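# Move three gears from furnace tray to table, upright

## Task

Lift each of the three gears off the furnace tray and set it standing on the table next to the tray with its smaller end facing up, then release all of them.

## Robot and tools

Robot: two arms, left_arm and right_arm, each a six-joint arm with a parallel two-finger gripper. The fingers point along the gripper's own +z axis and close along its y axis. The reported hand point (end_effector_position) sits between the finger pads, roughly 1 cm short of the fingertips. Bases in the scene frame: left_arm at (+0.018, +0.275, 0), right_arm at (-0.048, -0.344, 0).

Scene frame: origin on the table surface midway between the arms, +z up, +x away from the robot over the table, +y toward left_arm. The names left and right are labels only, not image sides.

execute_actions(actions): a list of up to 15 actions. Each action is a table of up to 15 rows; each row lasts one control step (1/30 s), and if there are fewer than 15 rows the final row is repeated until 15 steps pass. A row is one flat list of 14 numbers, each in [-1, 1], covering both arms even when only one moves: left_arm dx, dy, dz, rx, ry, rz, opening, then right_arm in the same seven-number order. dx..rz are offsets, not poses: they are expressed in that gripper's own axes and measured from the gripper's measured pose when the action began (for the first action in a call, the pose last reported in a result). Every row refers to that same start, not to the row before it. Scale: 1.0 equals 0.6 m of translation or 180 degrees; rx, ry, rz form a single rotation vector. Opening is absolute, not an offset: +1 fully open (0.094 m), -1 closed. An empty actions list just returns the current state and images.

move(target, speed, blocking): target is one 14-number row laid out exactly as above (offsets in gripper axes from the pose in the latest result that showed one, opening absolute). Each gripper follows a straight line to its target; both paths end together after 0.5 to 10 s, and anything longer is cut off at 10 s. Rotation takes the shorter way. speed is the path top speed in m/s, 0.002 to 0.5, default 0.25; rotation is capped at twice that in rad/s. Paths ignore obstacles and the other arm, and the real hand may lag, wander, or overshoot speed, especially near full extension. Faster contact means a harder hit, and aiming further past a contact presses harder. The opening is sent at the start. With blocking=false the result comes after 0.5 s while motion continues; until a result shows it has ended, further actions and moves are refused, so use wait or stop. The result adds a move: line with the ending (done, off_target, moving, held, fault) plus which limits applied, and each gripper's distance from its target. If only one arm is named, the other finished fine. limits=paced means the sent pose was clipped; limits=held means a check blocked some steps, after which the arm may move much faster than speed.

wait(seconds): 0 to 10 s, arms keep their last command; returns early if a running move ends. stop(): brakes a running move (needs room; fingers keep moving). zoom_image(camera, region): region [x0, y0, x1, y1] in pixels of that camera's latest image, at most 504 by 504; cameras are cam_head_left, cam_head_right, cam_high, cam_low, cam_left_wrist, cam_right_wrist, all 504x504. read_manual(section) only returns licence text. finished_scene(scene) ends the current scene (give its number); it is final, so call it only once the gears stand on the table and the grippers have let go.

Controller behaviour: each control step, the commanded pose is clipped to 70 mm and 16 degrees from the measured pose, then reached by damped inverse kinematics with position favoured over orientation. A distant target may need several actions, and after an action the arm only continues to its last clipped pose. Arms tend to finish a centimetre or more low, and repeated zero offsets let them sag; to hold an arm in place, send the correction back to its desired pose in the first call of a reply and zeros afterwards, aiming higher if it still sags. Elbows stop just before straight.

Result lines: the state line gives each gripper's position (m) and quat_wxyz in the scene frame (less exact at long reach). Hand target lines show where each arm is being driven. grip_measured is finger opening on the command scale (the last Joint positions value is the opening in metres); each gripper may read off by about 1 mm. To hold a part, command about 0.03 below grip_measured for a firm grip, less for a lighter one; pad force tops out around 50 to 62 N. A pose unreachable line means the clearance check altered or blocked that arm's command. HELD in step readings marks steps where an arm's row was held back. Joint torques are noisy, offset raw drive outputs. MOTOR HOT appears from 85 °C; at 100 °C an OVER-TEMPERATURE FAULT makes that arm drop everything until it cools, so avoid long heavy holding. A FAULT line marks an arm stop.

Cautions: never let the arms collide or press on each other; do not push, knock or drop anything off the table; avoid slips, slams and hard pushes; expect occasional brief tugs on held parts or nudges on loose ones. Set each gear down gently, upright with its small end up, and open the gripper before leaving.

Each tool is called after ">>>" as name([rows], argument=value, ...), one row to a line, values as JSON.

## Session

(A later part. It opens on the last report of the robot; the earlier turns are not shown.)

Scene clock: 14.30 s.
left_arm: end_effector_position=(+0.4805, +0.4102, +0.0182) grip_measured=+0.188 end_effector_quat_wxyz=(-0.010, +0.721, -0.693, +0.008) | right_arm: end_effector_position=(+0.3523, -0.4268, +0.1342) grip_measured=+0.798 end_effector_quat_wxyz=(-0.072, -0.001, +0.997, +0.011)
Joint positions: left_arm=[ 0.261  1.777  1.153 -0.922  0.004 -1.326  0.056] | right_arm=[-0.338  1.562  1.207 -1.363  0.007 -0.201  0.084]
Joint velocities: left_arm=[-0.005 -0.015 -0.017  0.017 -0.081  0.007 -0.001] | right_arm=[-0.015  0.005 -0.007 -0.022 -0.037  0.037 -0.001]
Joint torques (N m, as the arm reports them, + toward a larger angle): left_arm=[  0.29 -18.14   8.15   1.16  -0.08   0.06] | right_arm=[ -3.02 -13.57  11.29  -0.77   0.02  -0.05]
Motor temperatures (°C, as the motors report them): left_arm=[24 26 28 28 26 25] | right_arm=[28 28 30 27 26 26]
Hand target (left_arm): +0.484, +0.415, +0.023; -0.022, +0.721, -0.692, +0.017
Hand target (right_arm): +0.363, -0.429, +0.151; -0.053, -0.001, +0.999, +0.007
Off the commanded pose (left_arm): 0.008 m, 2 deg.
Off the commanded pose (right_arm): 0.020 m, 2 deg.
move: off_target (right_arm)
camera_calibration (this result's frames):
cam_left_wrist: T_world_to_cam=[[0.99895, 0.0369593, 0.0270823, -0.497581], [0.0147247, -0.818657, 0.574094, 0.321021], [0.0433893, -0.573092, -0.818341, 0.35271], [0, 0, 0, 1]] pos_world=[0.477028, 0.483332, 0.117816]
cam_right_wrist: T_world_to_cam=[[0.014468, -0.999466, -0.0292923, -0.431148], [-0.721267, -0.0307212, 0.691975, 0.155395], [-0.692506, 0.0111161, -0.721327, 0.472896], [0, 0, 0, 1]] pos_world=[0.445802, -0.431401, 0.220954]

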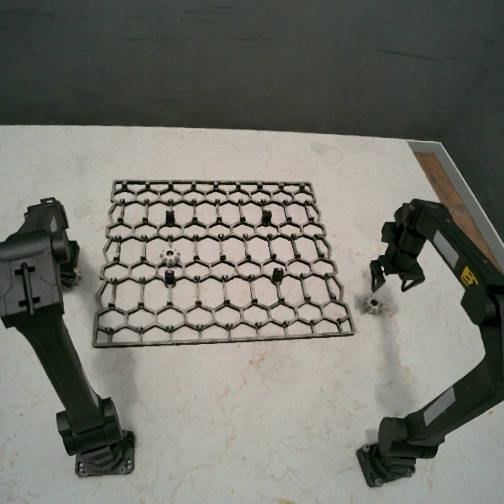

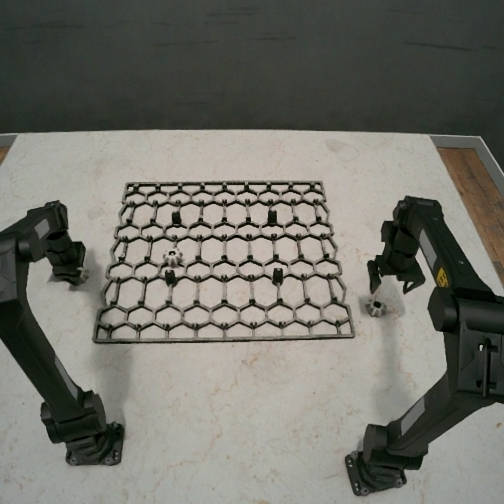

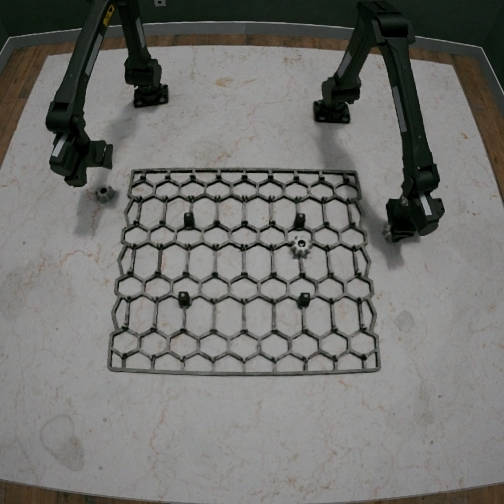

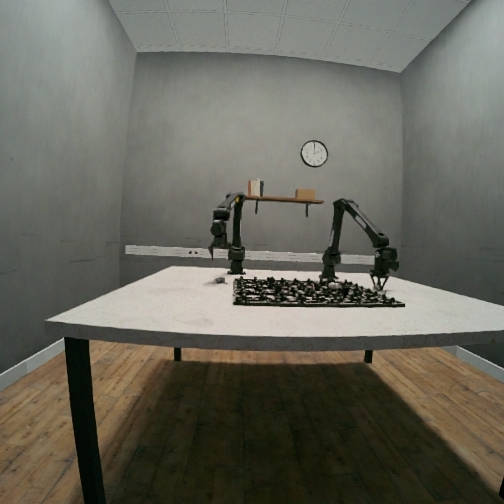

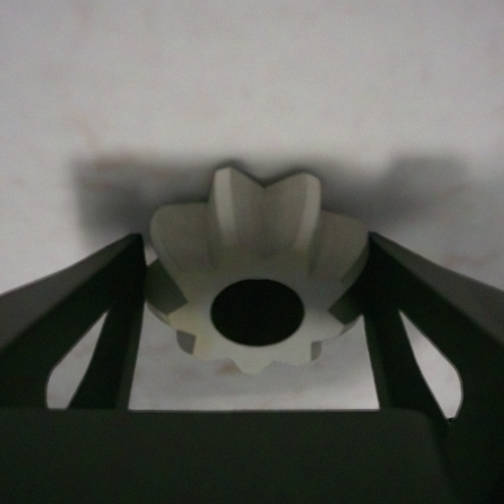

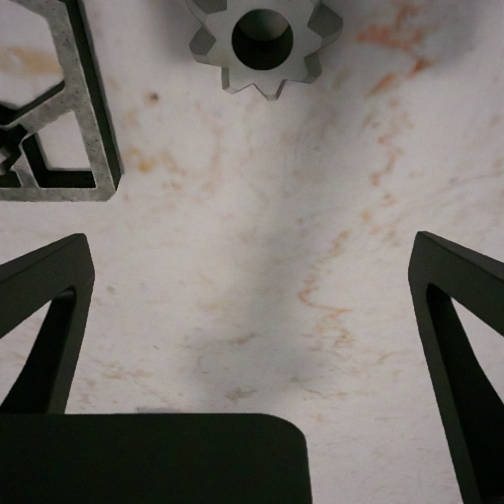

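>>> move(target=[0,0,0,0,0,0,0.8, 0,0,-0.03,0,0,0,0.8])

>>> move(target=[0,0,-0.2,0,0,0,0.8, 0,0,0,0,0,0,0.8], speed=0.3)

Scene clock: 15.13 s.
left_arm: end_effector_position=(+0.4804, +0.4102, +0.0180) grip_measured=+0.798 end_effector_quat_wxyz=(-0.010, +0.721, -0.693, +0.008) | right_arm: end_effector_position=(+0.3433, -0.4249, +0.1357) grip_measured=+0.798 end_effector_quat_wxyz=(-0.091, -0.001, +0.996, +0.015)
Joint positions: left_arm=[ 0.261  1.777  1.153 -0.922  0.004 -1.325  0.084] | right_arm=[-0.338  1.562  1.207 -1.401  0.007 -0.201  0.084]
Joint velocities: left_arm=[-0.015  0.005  0.002 -0.007 -0.066 -0.022 -0.   ] | right_arm=[-0.024 -0.005 -0.007 -0.012 -0.022 -0.022  0.   ]
Joint torques (N m, as the arm reports them, + toward a larger angle): left_arm=[ -0.82 -16.56   8.35   0.12  -0.17   0.03] | right_arm=[ -2.43 -12.16  11.34  -0.69   0.03  -0.1 ]
Motor temperatures (°C, as the motors report them): left_arm=[24 26 28 28 26 25] | right_arm=[28 28 30 27 26 26]
Hand target (left_arm): +0.481, +0.410, +0.018; -0.010, +0.721, -0.693, +0.008
Hand target (right_arm): +0.354, -0.427, +0.152; -0.072, -0.001, +0.997, +0.011
Off the commanded pose (left_arm): 0.000 m, 0 deg.
Off the commanded pose (right_arm): 0.020 m, 2 deg.
move: off_target (right_arm)
camera_calibration (this result's frames):
cam_left_wrist: T_world_to_cam=[[0.998964, 0.0365781, 0.0270815, -0.497346], [0.0144131, -0.818668, 0.574086, 0.321225], [0.0431698, -0.573101, -0.818347, 0.352712], [0, 0, 0, 1]] pos_world=[0.476974, 0.483309, 0.117699]
cam_right_wrist: T_world_to_cam=[[0.0132219, -0.999215, -0.0373406, -0.427519], [-0.694896, -0.0360344, 0.718207, 0.132968], [-0.718988, 0.0164517, -0.694827, 0.475475], [0, 0, 0, 1]] pos_world=[0.439912, -0.430214, 0.218911]

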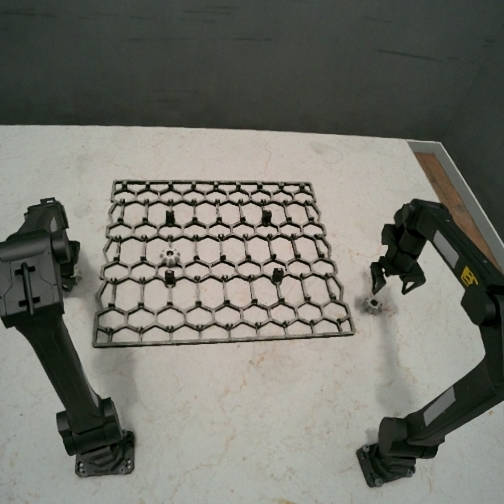

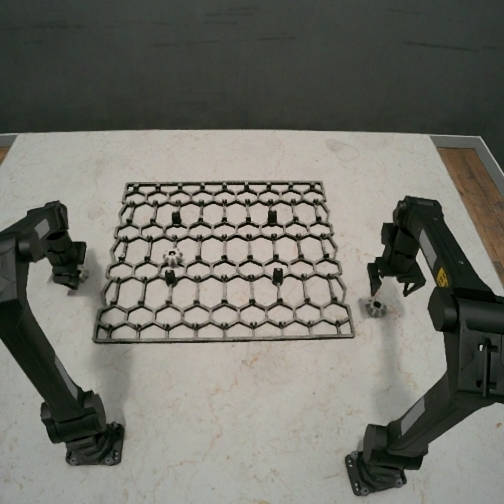

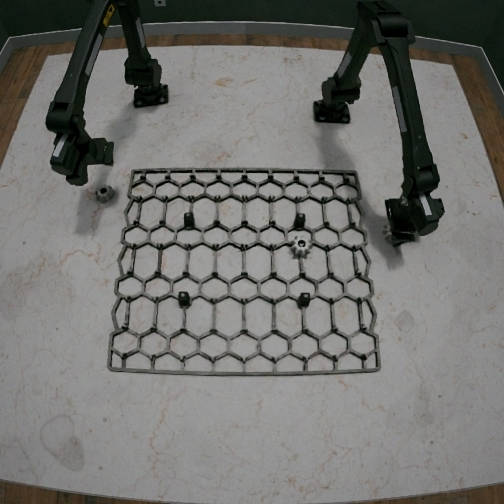

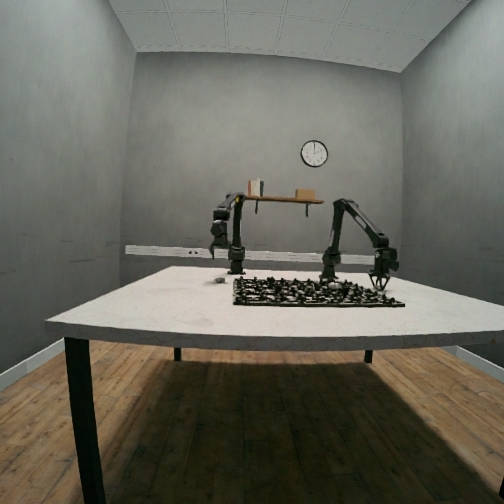

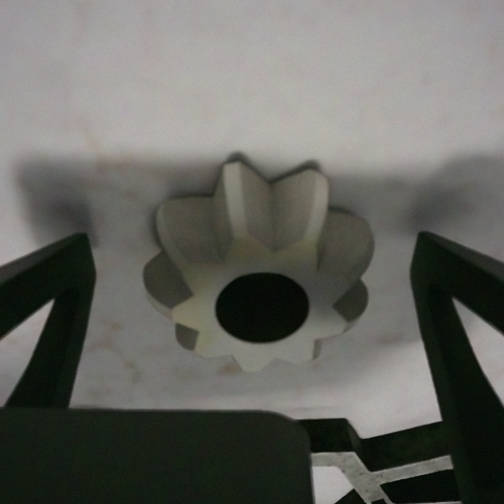

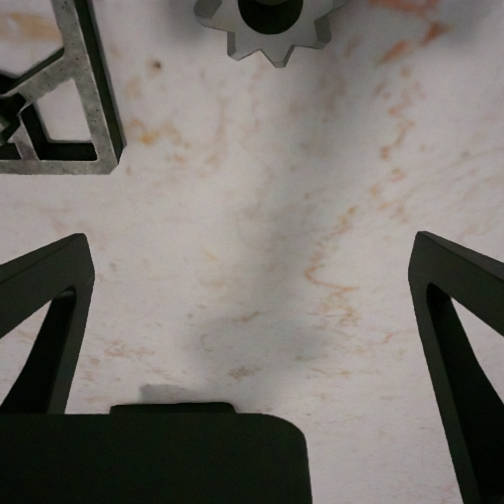

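Scene clock: 16.00 s.
left_arm: end_effector_position=(+0.4709, +0.4073, +0.1363) grip_measured=+0.798 end_effector_quat_wxyz=(-0.010, +0.721, -0.693, +0.008) | right_arm: end_effector_position=(+0.3433, -0.4249, +0.1357) grip_measured=+0.798 end_effector_quat_wxyz=(-0.091, -0.001, +0.996, +0.015)
Joint positions: left_arm=[ 0.261  1.609  1.278 -1.213  0.004 -1.326  0.084] | right_arm=[-0.338  1.562  1.207 -1.401  0.007 -0.201  0.084]
Joint velocities: left_arm=[ 0.005 -0.015  0.002  0.017  0.007  0.007  0.   ] | right_arm=[-0.005  0.015 -0.017 -0.007 -0.007  0.022  0.001]
Joint torques (N m, as the arm reports them, + toward a larger angle): left_arm=[ -0.96 -14.35  11.58  -0.24  -0.2    0.03] | right_arm=[ -3.03 -11.63   8.14  -0.21   0.04  -0.11]
Motor temperatures (°C, as the motors report them): left_arm=[24 26 28 28 26 25] | right_arm=[28 28 30 27 26 26]
Hand target (left_arm): +0.476, +0.408, +0.139; -0.010, +0.721, -0.693, +0.008
Hand target (right_arm): +0.343, -0.425, +0.136; -0.091, -0.001, +0.996, +0.015
Off the commanded pose (left_arm): 0.007 m, 0 deg.
Off the commanded pose (right_arm): 0.000 m, 0 deg.
move: done
camera_calibration (this result's frames):
cam_left_wrist: T_world_to_cam=[[0.998896, 0.0369449, 0.0290241, -0.491327], [0.0136046, -0.818756, 0.573981, 0.251554], [0.0449693, -0.572952, -0.818354, 0.447358], [0, 0, 0, 1]] pos_world=[0.467245, 0.480428, 0.23597]
cam_right_wrist: T_world_to_cam=[[0.0132219, -0.999215, -0.0373406, -0.427519], [-0.694896, -0.0360344, 0.718207, 0.132968], [-0.718988, 0.0164517, -0.694827, 0.475475], [0, 0, 0, 1]] pos_world=[0.439912, -0.430214, 0.218911]

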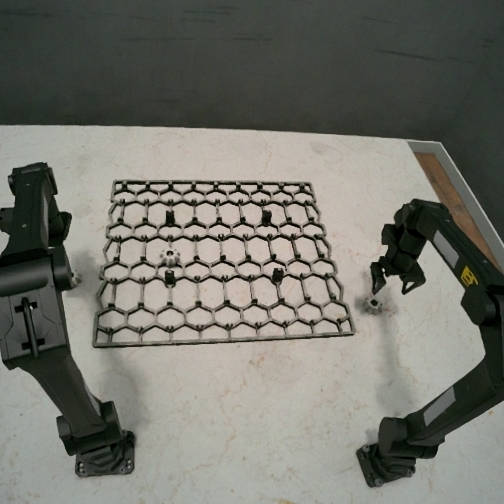

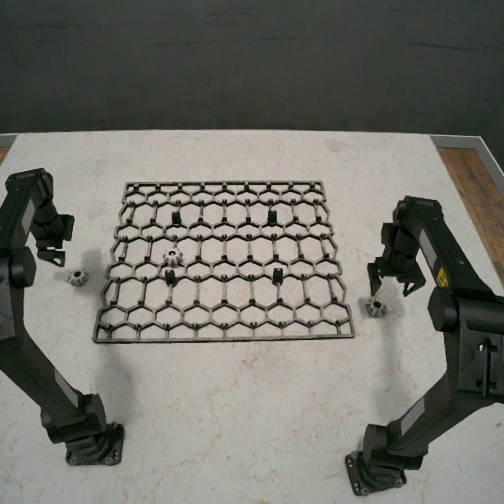

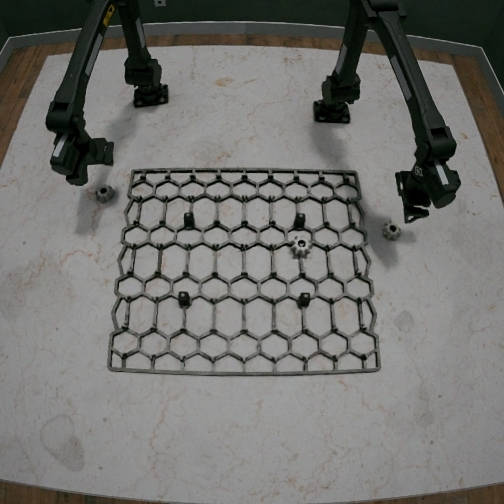

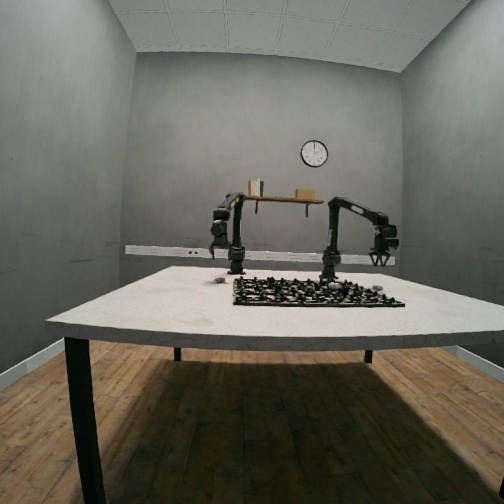

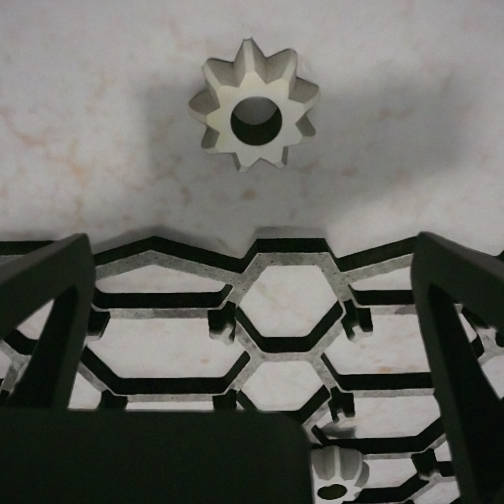

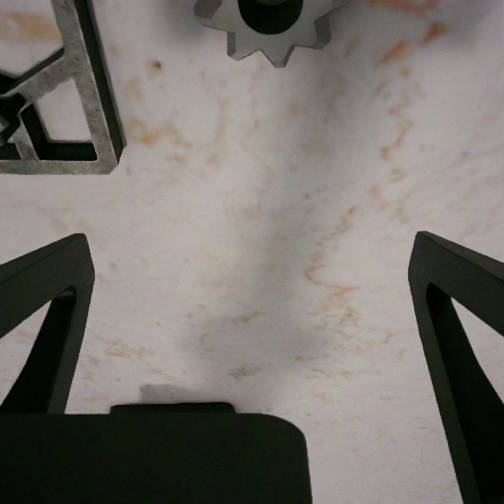

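Move to B: ΔY −0.267 (dx +0.445), ΔX +0.067 (dy −0.112), Δz −0.04.

>>> move(target=[0.445,-0.115,0.06,0,0,0,0.8, 0,0,0,0,0,0,0.8], speed=0.35)

Scene clock: 17.57 s.
left_arm: end_effector_position=(+0.5312, +0.1408, +0.0965) grip_measured=+0.798 end_effector_quat_wxyz=(-0.008, +0.714, -0.700, -0.000) | right_arm: end_effector_position=(+0.3433, -0.4249, +0.1357) grip_measured=+0.798 end_effector_quat_wxyz=(-0.091, -0.001, +0.996, +0.015)
Joint positions: left_arm=[-0.285  1.8    1.421 -1.184 -0.013 -1.851  0.084] | right_arm=[-0.338  1.562  1.207 -1.401  0.007 -0.201  0.084]
Joint velocities: left_arm=[-0.005 -0.005 -0.012 -0.022  0.007  0.007 -0.001] | right_arm=[-0.005  0.005  0.012  0.022 -0.037 -0.007  0.002]
Joint torques (N m, as the arm reports them, + toward a larger angle): left_arm=[ -0.13 -16.25  13.38  -0.21  -0.35  -0.07] | right_arm=[ -2.03 -12.     8.44  -0.3   -0.02  -0.07]
Motor temperatures (°C, as the motors report them): left_arm=[24 26 28 28 26 25] | right_arm=[28 28 30 27 26 26]
Hand target (left_arm): +0.546, +0.143, +0.098; -0.012, +0.721, -0.693, +0.004
Hand target (right_arm): +0.343, -0.425, +0.136; -0.091, -0.001, +0.996, +0.015
Off the commanded pose (left_arm): 0.021 m, 2 deg.
Off the commanded pose (right_arm): 0.000 m, 0 deg.
move: off_target (left_arm)
camera_calibration (this result's frames):
cam_left_wrist: T_world_to_cam=[[0.99978, 0.0164223, 0.0130479, -0.536556], [0.0061326, -0.823763, 0.566901, 0.0607121], [0.0200582, -0.566696, -0.823683, 0.272256], [0, 0, 0, 1]] pos_world=[0.530604, 0.213111, 0.196836]
cam_right_wrist: T_world_to_cam=[[0.0132219, -0.999215, -0.0373406, -0.427519], [-0.694896, -0.0360344, 0.718207, 0.132968], [-0.718988, 0.0164517, -0.694827, 0.475475], [0, 0, 0, 1]] pos_world=[0.439912, -0.430214, 0.218911]

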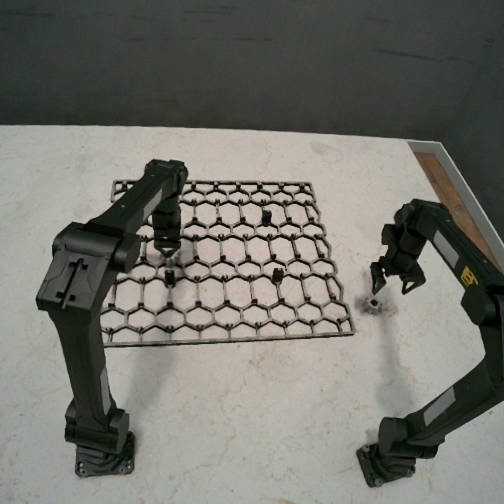

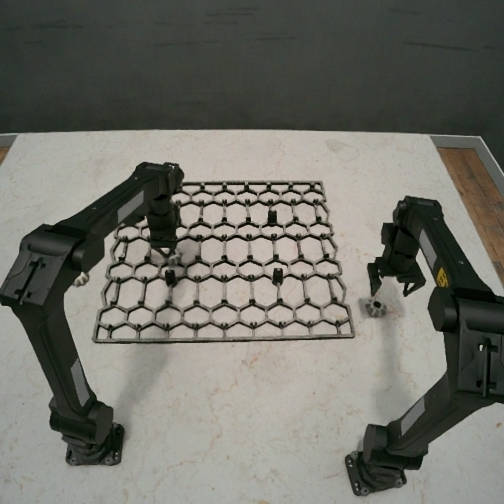

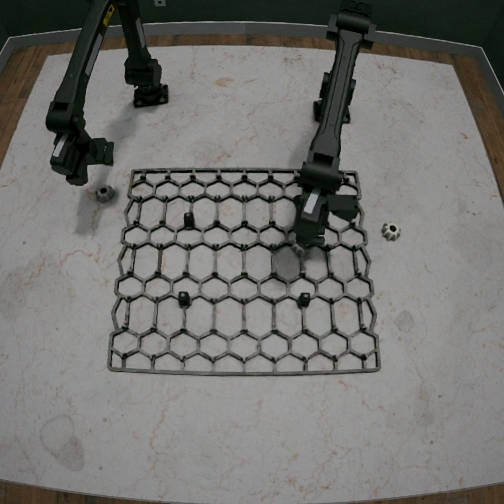

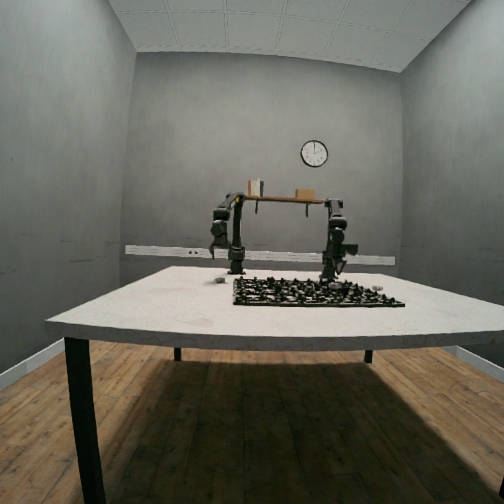

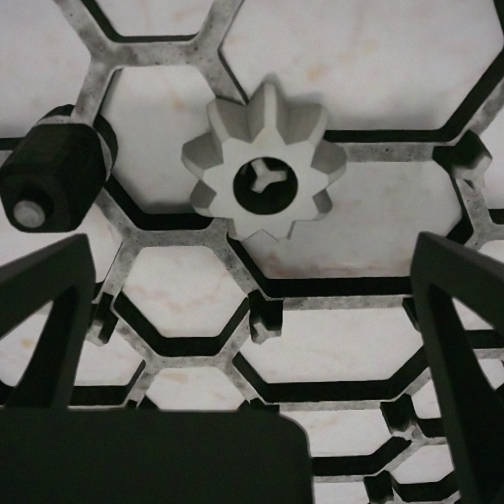

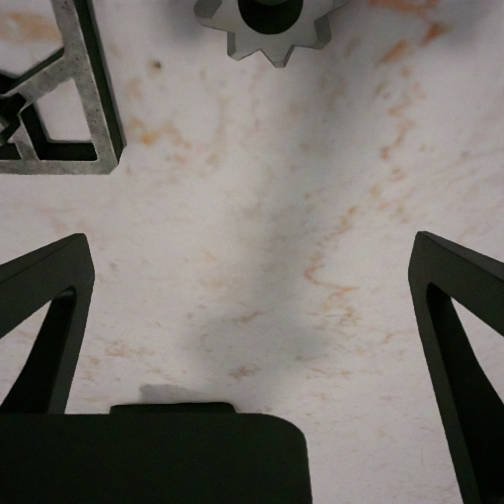

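>>> move(target=[0,-0.015,0.03,0,0,0,0.6, 0,0,0,0,0,0,0.8], speed=0.1)

>>> move(target=[0,0,0.08,0,0,0,0.6, 0,0,0,0,0,0,0.8], speed=0.1)

Scene clock: 18.53 s.
left_arm: end_effector_position=(+0.5362, +0.1395, +0.0941) grip_measured=+0.602 end_effector_quat_wxyz=(-0.012, +0.715, -0.699, +0.007) | right_arm: end_effector_position=(+0.3433, -0.4249, +0.1357) grip_measured=+0.798 end_effector_quat_wxyz=(-0.091, -0.001, +0.996, +0.015)
Joint positions: left_arm=[-0.285  1.805  1.421 -1.162 -0.013 -1.852  0.075] | right_arm=[-0.338  1.562  1.207 -1.401  0.007 -0.201  0.084]
Joint velocities: left_arm=[-0.005 -0.005 -0.012  0.022 -0.051 -0.022  0.   ] | right_arm=[-0.015 -0.015 -0.002 -0.012 -0.051 -0.007  0.   ]
Joint torques (N m, as the arm reports them, + toward a larger angle): left_arm=[ -0.2  -15.6    9.89   0.66  -0.19   0.06] | right_arm=[ -3.04 -12.11   7.93  -0.39   0.    -0.08]
Motor temperatures (°C, as the motors report them): left_arm=[24 26 29 28 26 25] | right_arm=[28 28 30 27 26 26]
Hand target (left_arm): +0.540, +0.141, +0.079; -0.008, +0.714, -0.700, +0.000
Hand target (right_arm): +0.343, -0.425, +0.136; -0.091, -0.001, +0.996, +0.015
Off the commanded pose (left_arm): 0.016 m, 1 deg.
Off the commanded pose (right_arm): 0.000 m, 0 deg.
move: off_target (left_arm)
camera_calibration (this result's frames):
cam_left_wrist: T_world_to_cam=[[0.999411, 0.0180391, 0.0292014, -0.543045], [-0.00184539, -0.82129, 0.570508, 0.0645726], [0.0342743, -0.570226, -0.820773, 0.261975], [0, 0, 0, 1]] pos_world=[0.533865, 0.212214, 0.194041]
cam_right_wrist: T_world_to_cam=[[0.0132219, -0.999215, -0.0373406, -0.427519], [-0.694896, -0.0360344, 0.718207, 0.132968], [-0.718988, 0.0164517, -0.694827, 0.475475], [0, 0, 0, 1]] pos_world=[0.439912, -0.430214, 0.218911]

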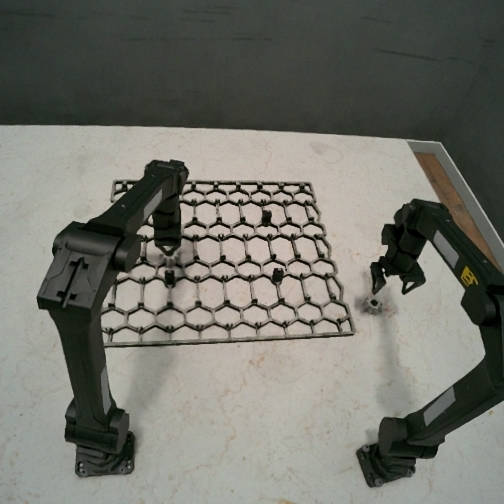

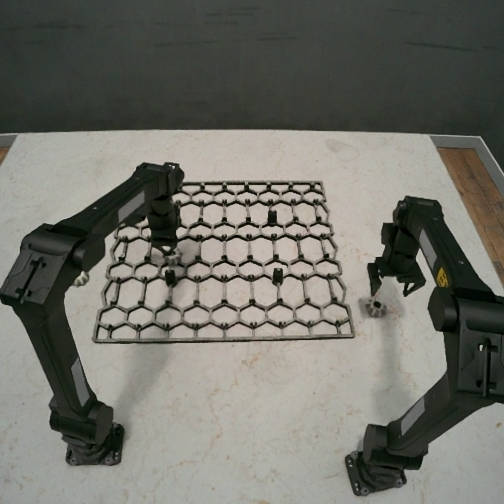

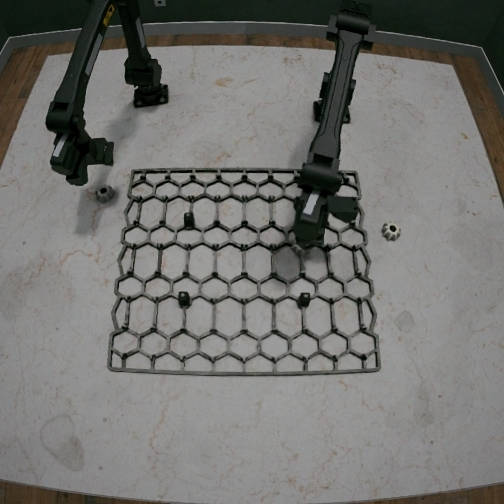

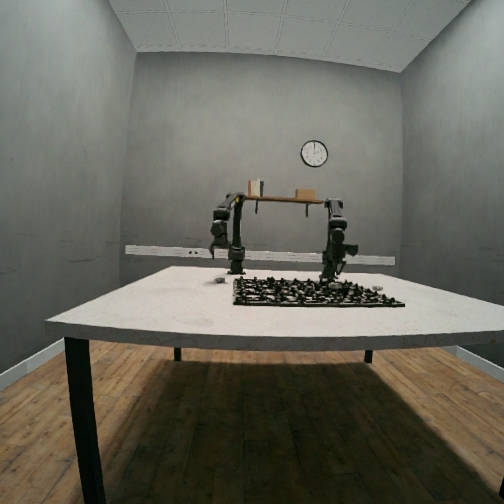

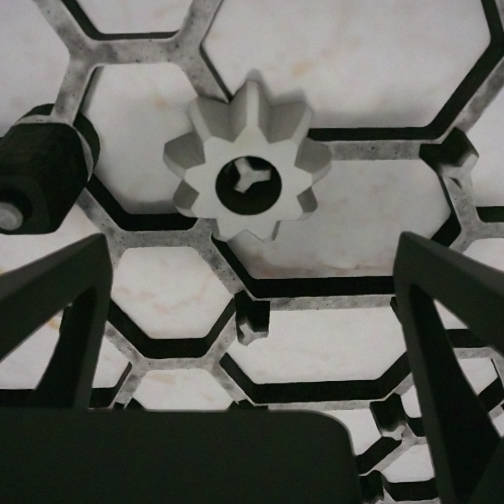

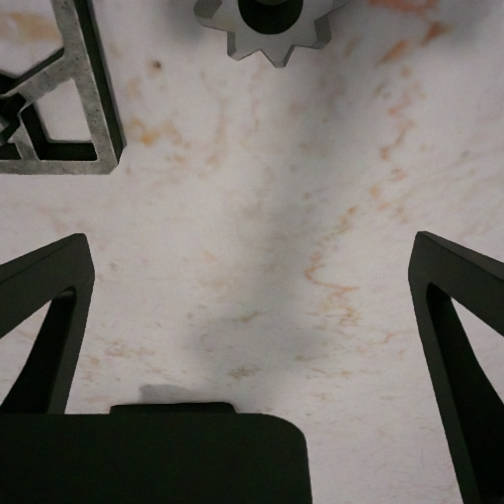

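Scene clock: 19.43 s.
left_arm: end_effector_position=(+0.5360, +0.1395, +0.0593) grip_measured=+0.602 end_effector_quat_wxyz=(-0.015, +0.715, -0.699, +0.013) | right_arm: end_effector_position=(+0.3433, -0.4249, +0.1357) grip_measured=+0.798 end_effector_quat_wxyz=(-0.091, -0.001, +0.996, +0.015)
Joint positions: left_arm=[-0.285  1.835  1.363 -1.062 -0.013 -1.852  0.075] | right_arm=[-0.338  1.562  1.207 -1.401  0.007 -0.201  0.084]
Joint velocities: left_arm=[-0.005 -0.015  0.002  0.007 -0.007  0.007  0.001] | right_arm=[ 0.005 -0.015  0.002 -0.002 -0.051  0.007 -0.001]
Joint torques (N m, as the arm reports them, + toward a larger angle): left_arm=[ -0.61 -16.66   9.36   0.78  -0.17   0.07] | right_arm=[ -3.38 -12.59   8.1   -0.58   0.05  -0.04]
Motor temperatures (°C, as the motors report them): left_arm=[24 26 29 28 26 25] | right_arm=[28 28 30 27 26 26]
Hand target (left_arm): +0.538, +0.140, +0.046; -0.012, +0.715, -0.699, +0.007
Hand target (right_arm): +0.343, -0.425, +0.136; -0.091, -0.001, +0.996, +0.015
Off the commanded pose (left_arm): 0.013 m, 1 deg.
Off the commanded pose (right_arm): 0.000 m, 0 deg.
move: off_target (left_arm)
camera_calibration (this result's frames):
cam_left_wrist: T_world_to_cam=[[0.998951, 0.0181614, 0.0420318, -0.542356], [-0.00922443, -0.819327, 0.573252, 0.0879888], [0.0448488, -0.573039, -0.8183, 0.228029], [0, 0, 0, 1]] pos_world=[0.532372, 0.212611, 0.158953]
cam_right_wrist: T_world_to_cam=[[0.0132219, -0.999215, -0.0373406, -0.427519], [-0.694896, -0.0360344, 0.718207, 0.132968], [-0.718988, 0.0164517, -0.694827, 0.475475], [0, 0, 0, 1]] pos_world=[0.439912, -0.430214, 0.218911]

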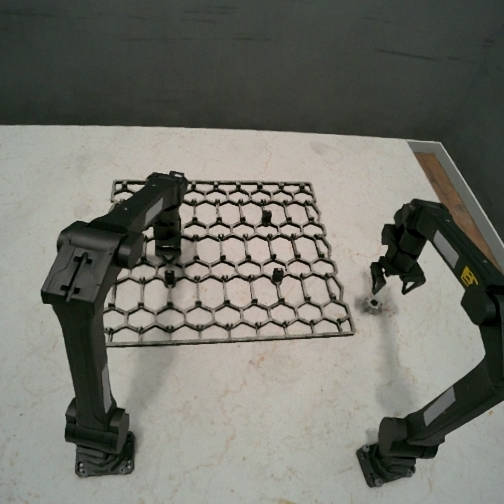

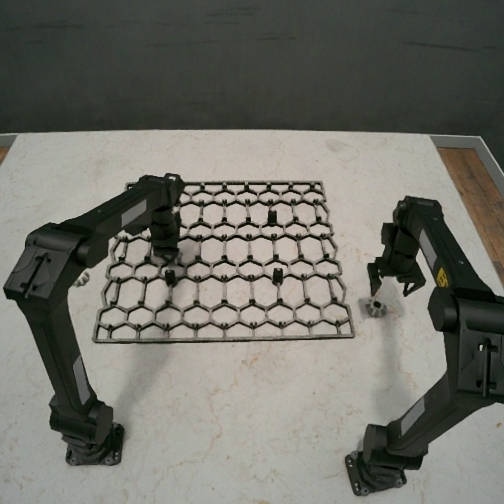

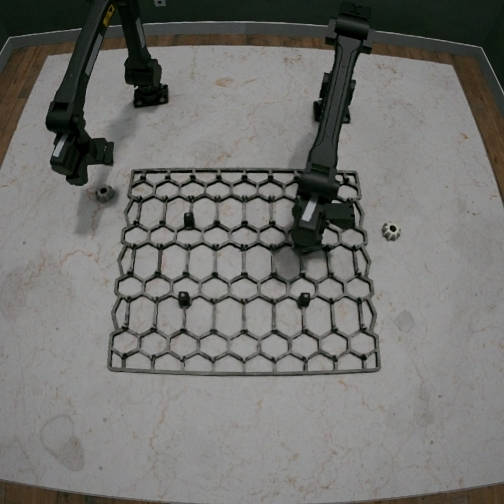

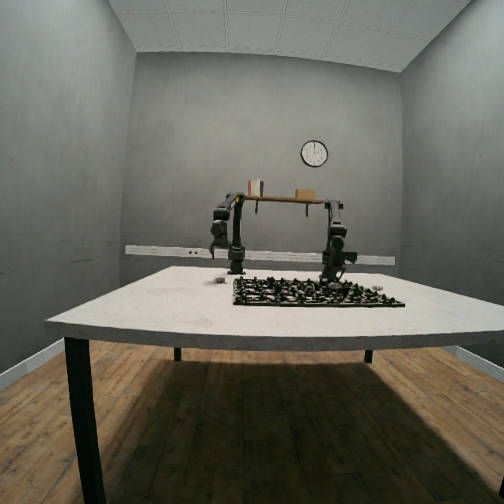

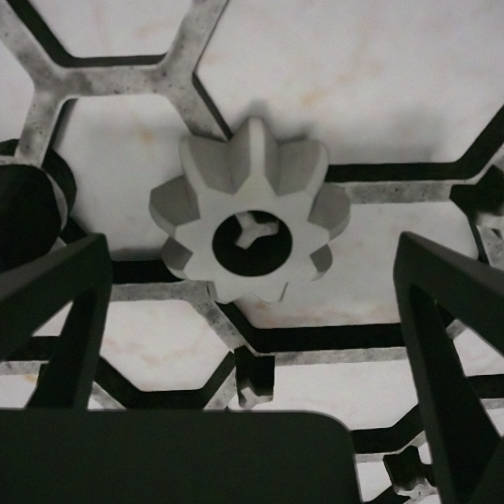

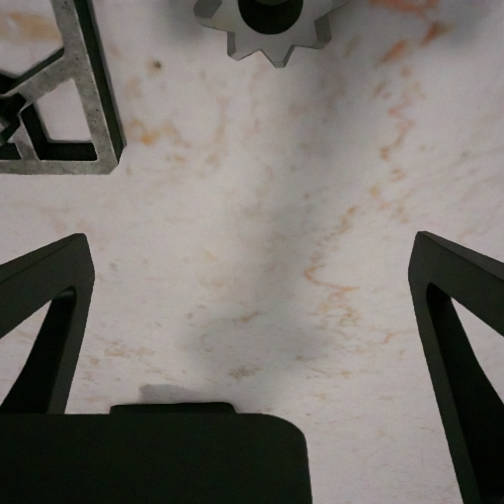

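Need 0.026 more + 0.013 lag → 0.065.

>>> move(target=[0,0,0.065,0,0,0,0.6, 0,0,0,0,0,0,0.8], speed=0.08)

Scene clock: 20.43 s.
left_arm: end_effector_position=(+0.5371, +0.1392, +0.0347) grip_measured=+0.602 end_effector_quat_wxyz=(-0.019, +0.715, -0.699, +0.020) | right_arm: end_effector_position=(+0.3433, -0.4249, +0.1357) grip_measured=+0.798 end_effector_quat_wxyz=(-0.091, -0.001, +0.996, +0.015)
Joint positions: left_arm=[-0.285  1.859  1.327 -0.985 -0.013 -1.852  0.075] | right_arm=[-0.338  1.562  1.207 -1.401  0.007 -0.201  0.084]
Joint velocities: left_arm=[-0.024  0.005  0.002  0.012  0.022  0.037 -0.001] | right_arm=[-0.015  0.005 -0.007 -0.002  0.11  -0.022 -0.   ]
Joint torques (N m, as the arm reports them, + toward a larger angle): left_arm=[ -0.09 -16.87   8.91   0.78  -0.19   0.07] | right_arm=[ -2.88 -12.03   8.08  -0.44   0.    -0.08]
Motor temperatures (°C, as the motors report them): left_arm=[24 26 29 28 26 25] | right_arm=[28 28 30 27 26 26]
Hand target (left_arm): +0.538, +0.140, +0.020; -0.015, +0.715, -0.699, +0.013
Hand target (right_arm): +0.343, -0.425, +0.136; -0.091, -0.001, +0.996, +0.015
Off the commanded pose (left_arm): 0.014 m, 1 deg.
Off the commanded pose (right_arm): 0.000 m, 0 deg.
move: off_target (left_arm)
camera_calibration (this result's frames):
cam_left_wrist: T_world_to_cam=[[0.998181, 0.0183662, 0.0574182, -0.542647], [-0.018125, -0.816959, 0.57641, 0.106169], [0.0574948, -0.576403, -0.815141, 0.201257], [0, 0, 0, 1]] pos_world=[0.532013, 0.212707, 0.134013]
cam_right_wrist: T_world_to_cam=[[0.0132219, -0.999215, -0.0373406, -0.427519], [-0.694896, -0.0360344, 0.718207, 0.132968], [-0.718988, 0.0164517, -0.694827, 0.475475], [0, 0, 0, 1]] pos_world=[0.439912, -0.430214, 0.218911]

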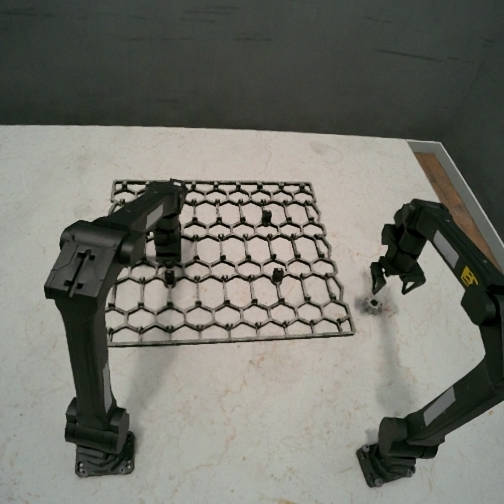

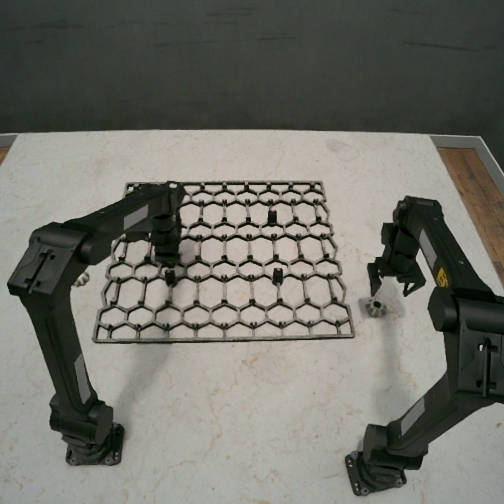

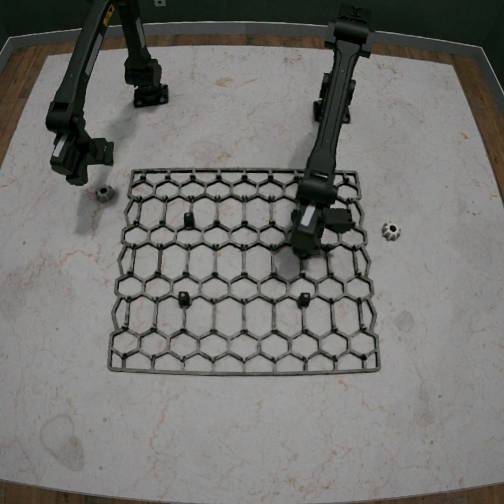

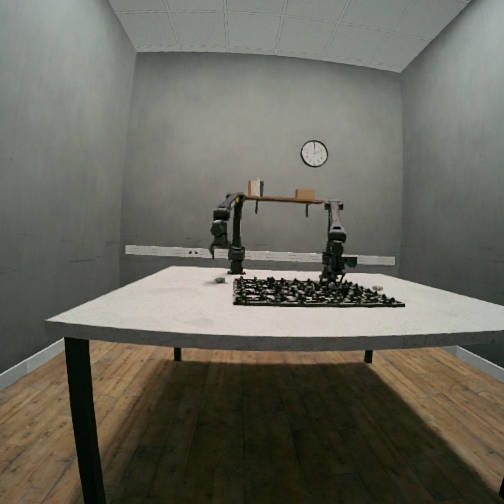

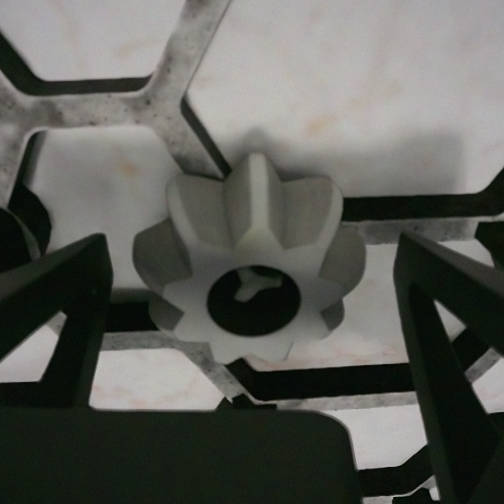

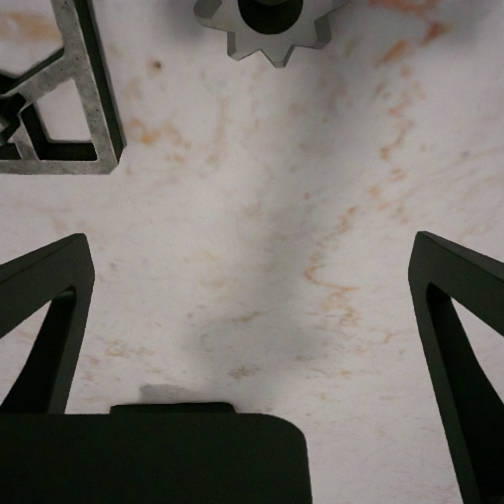

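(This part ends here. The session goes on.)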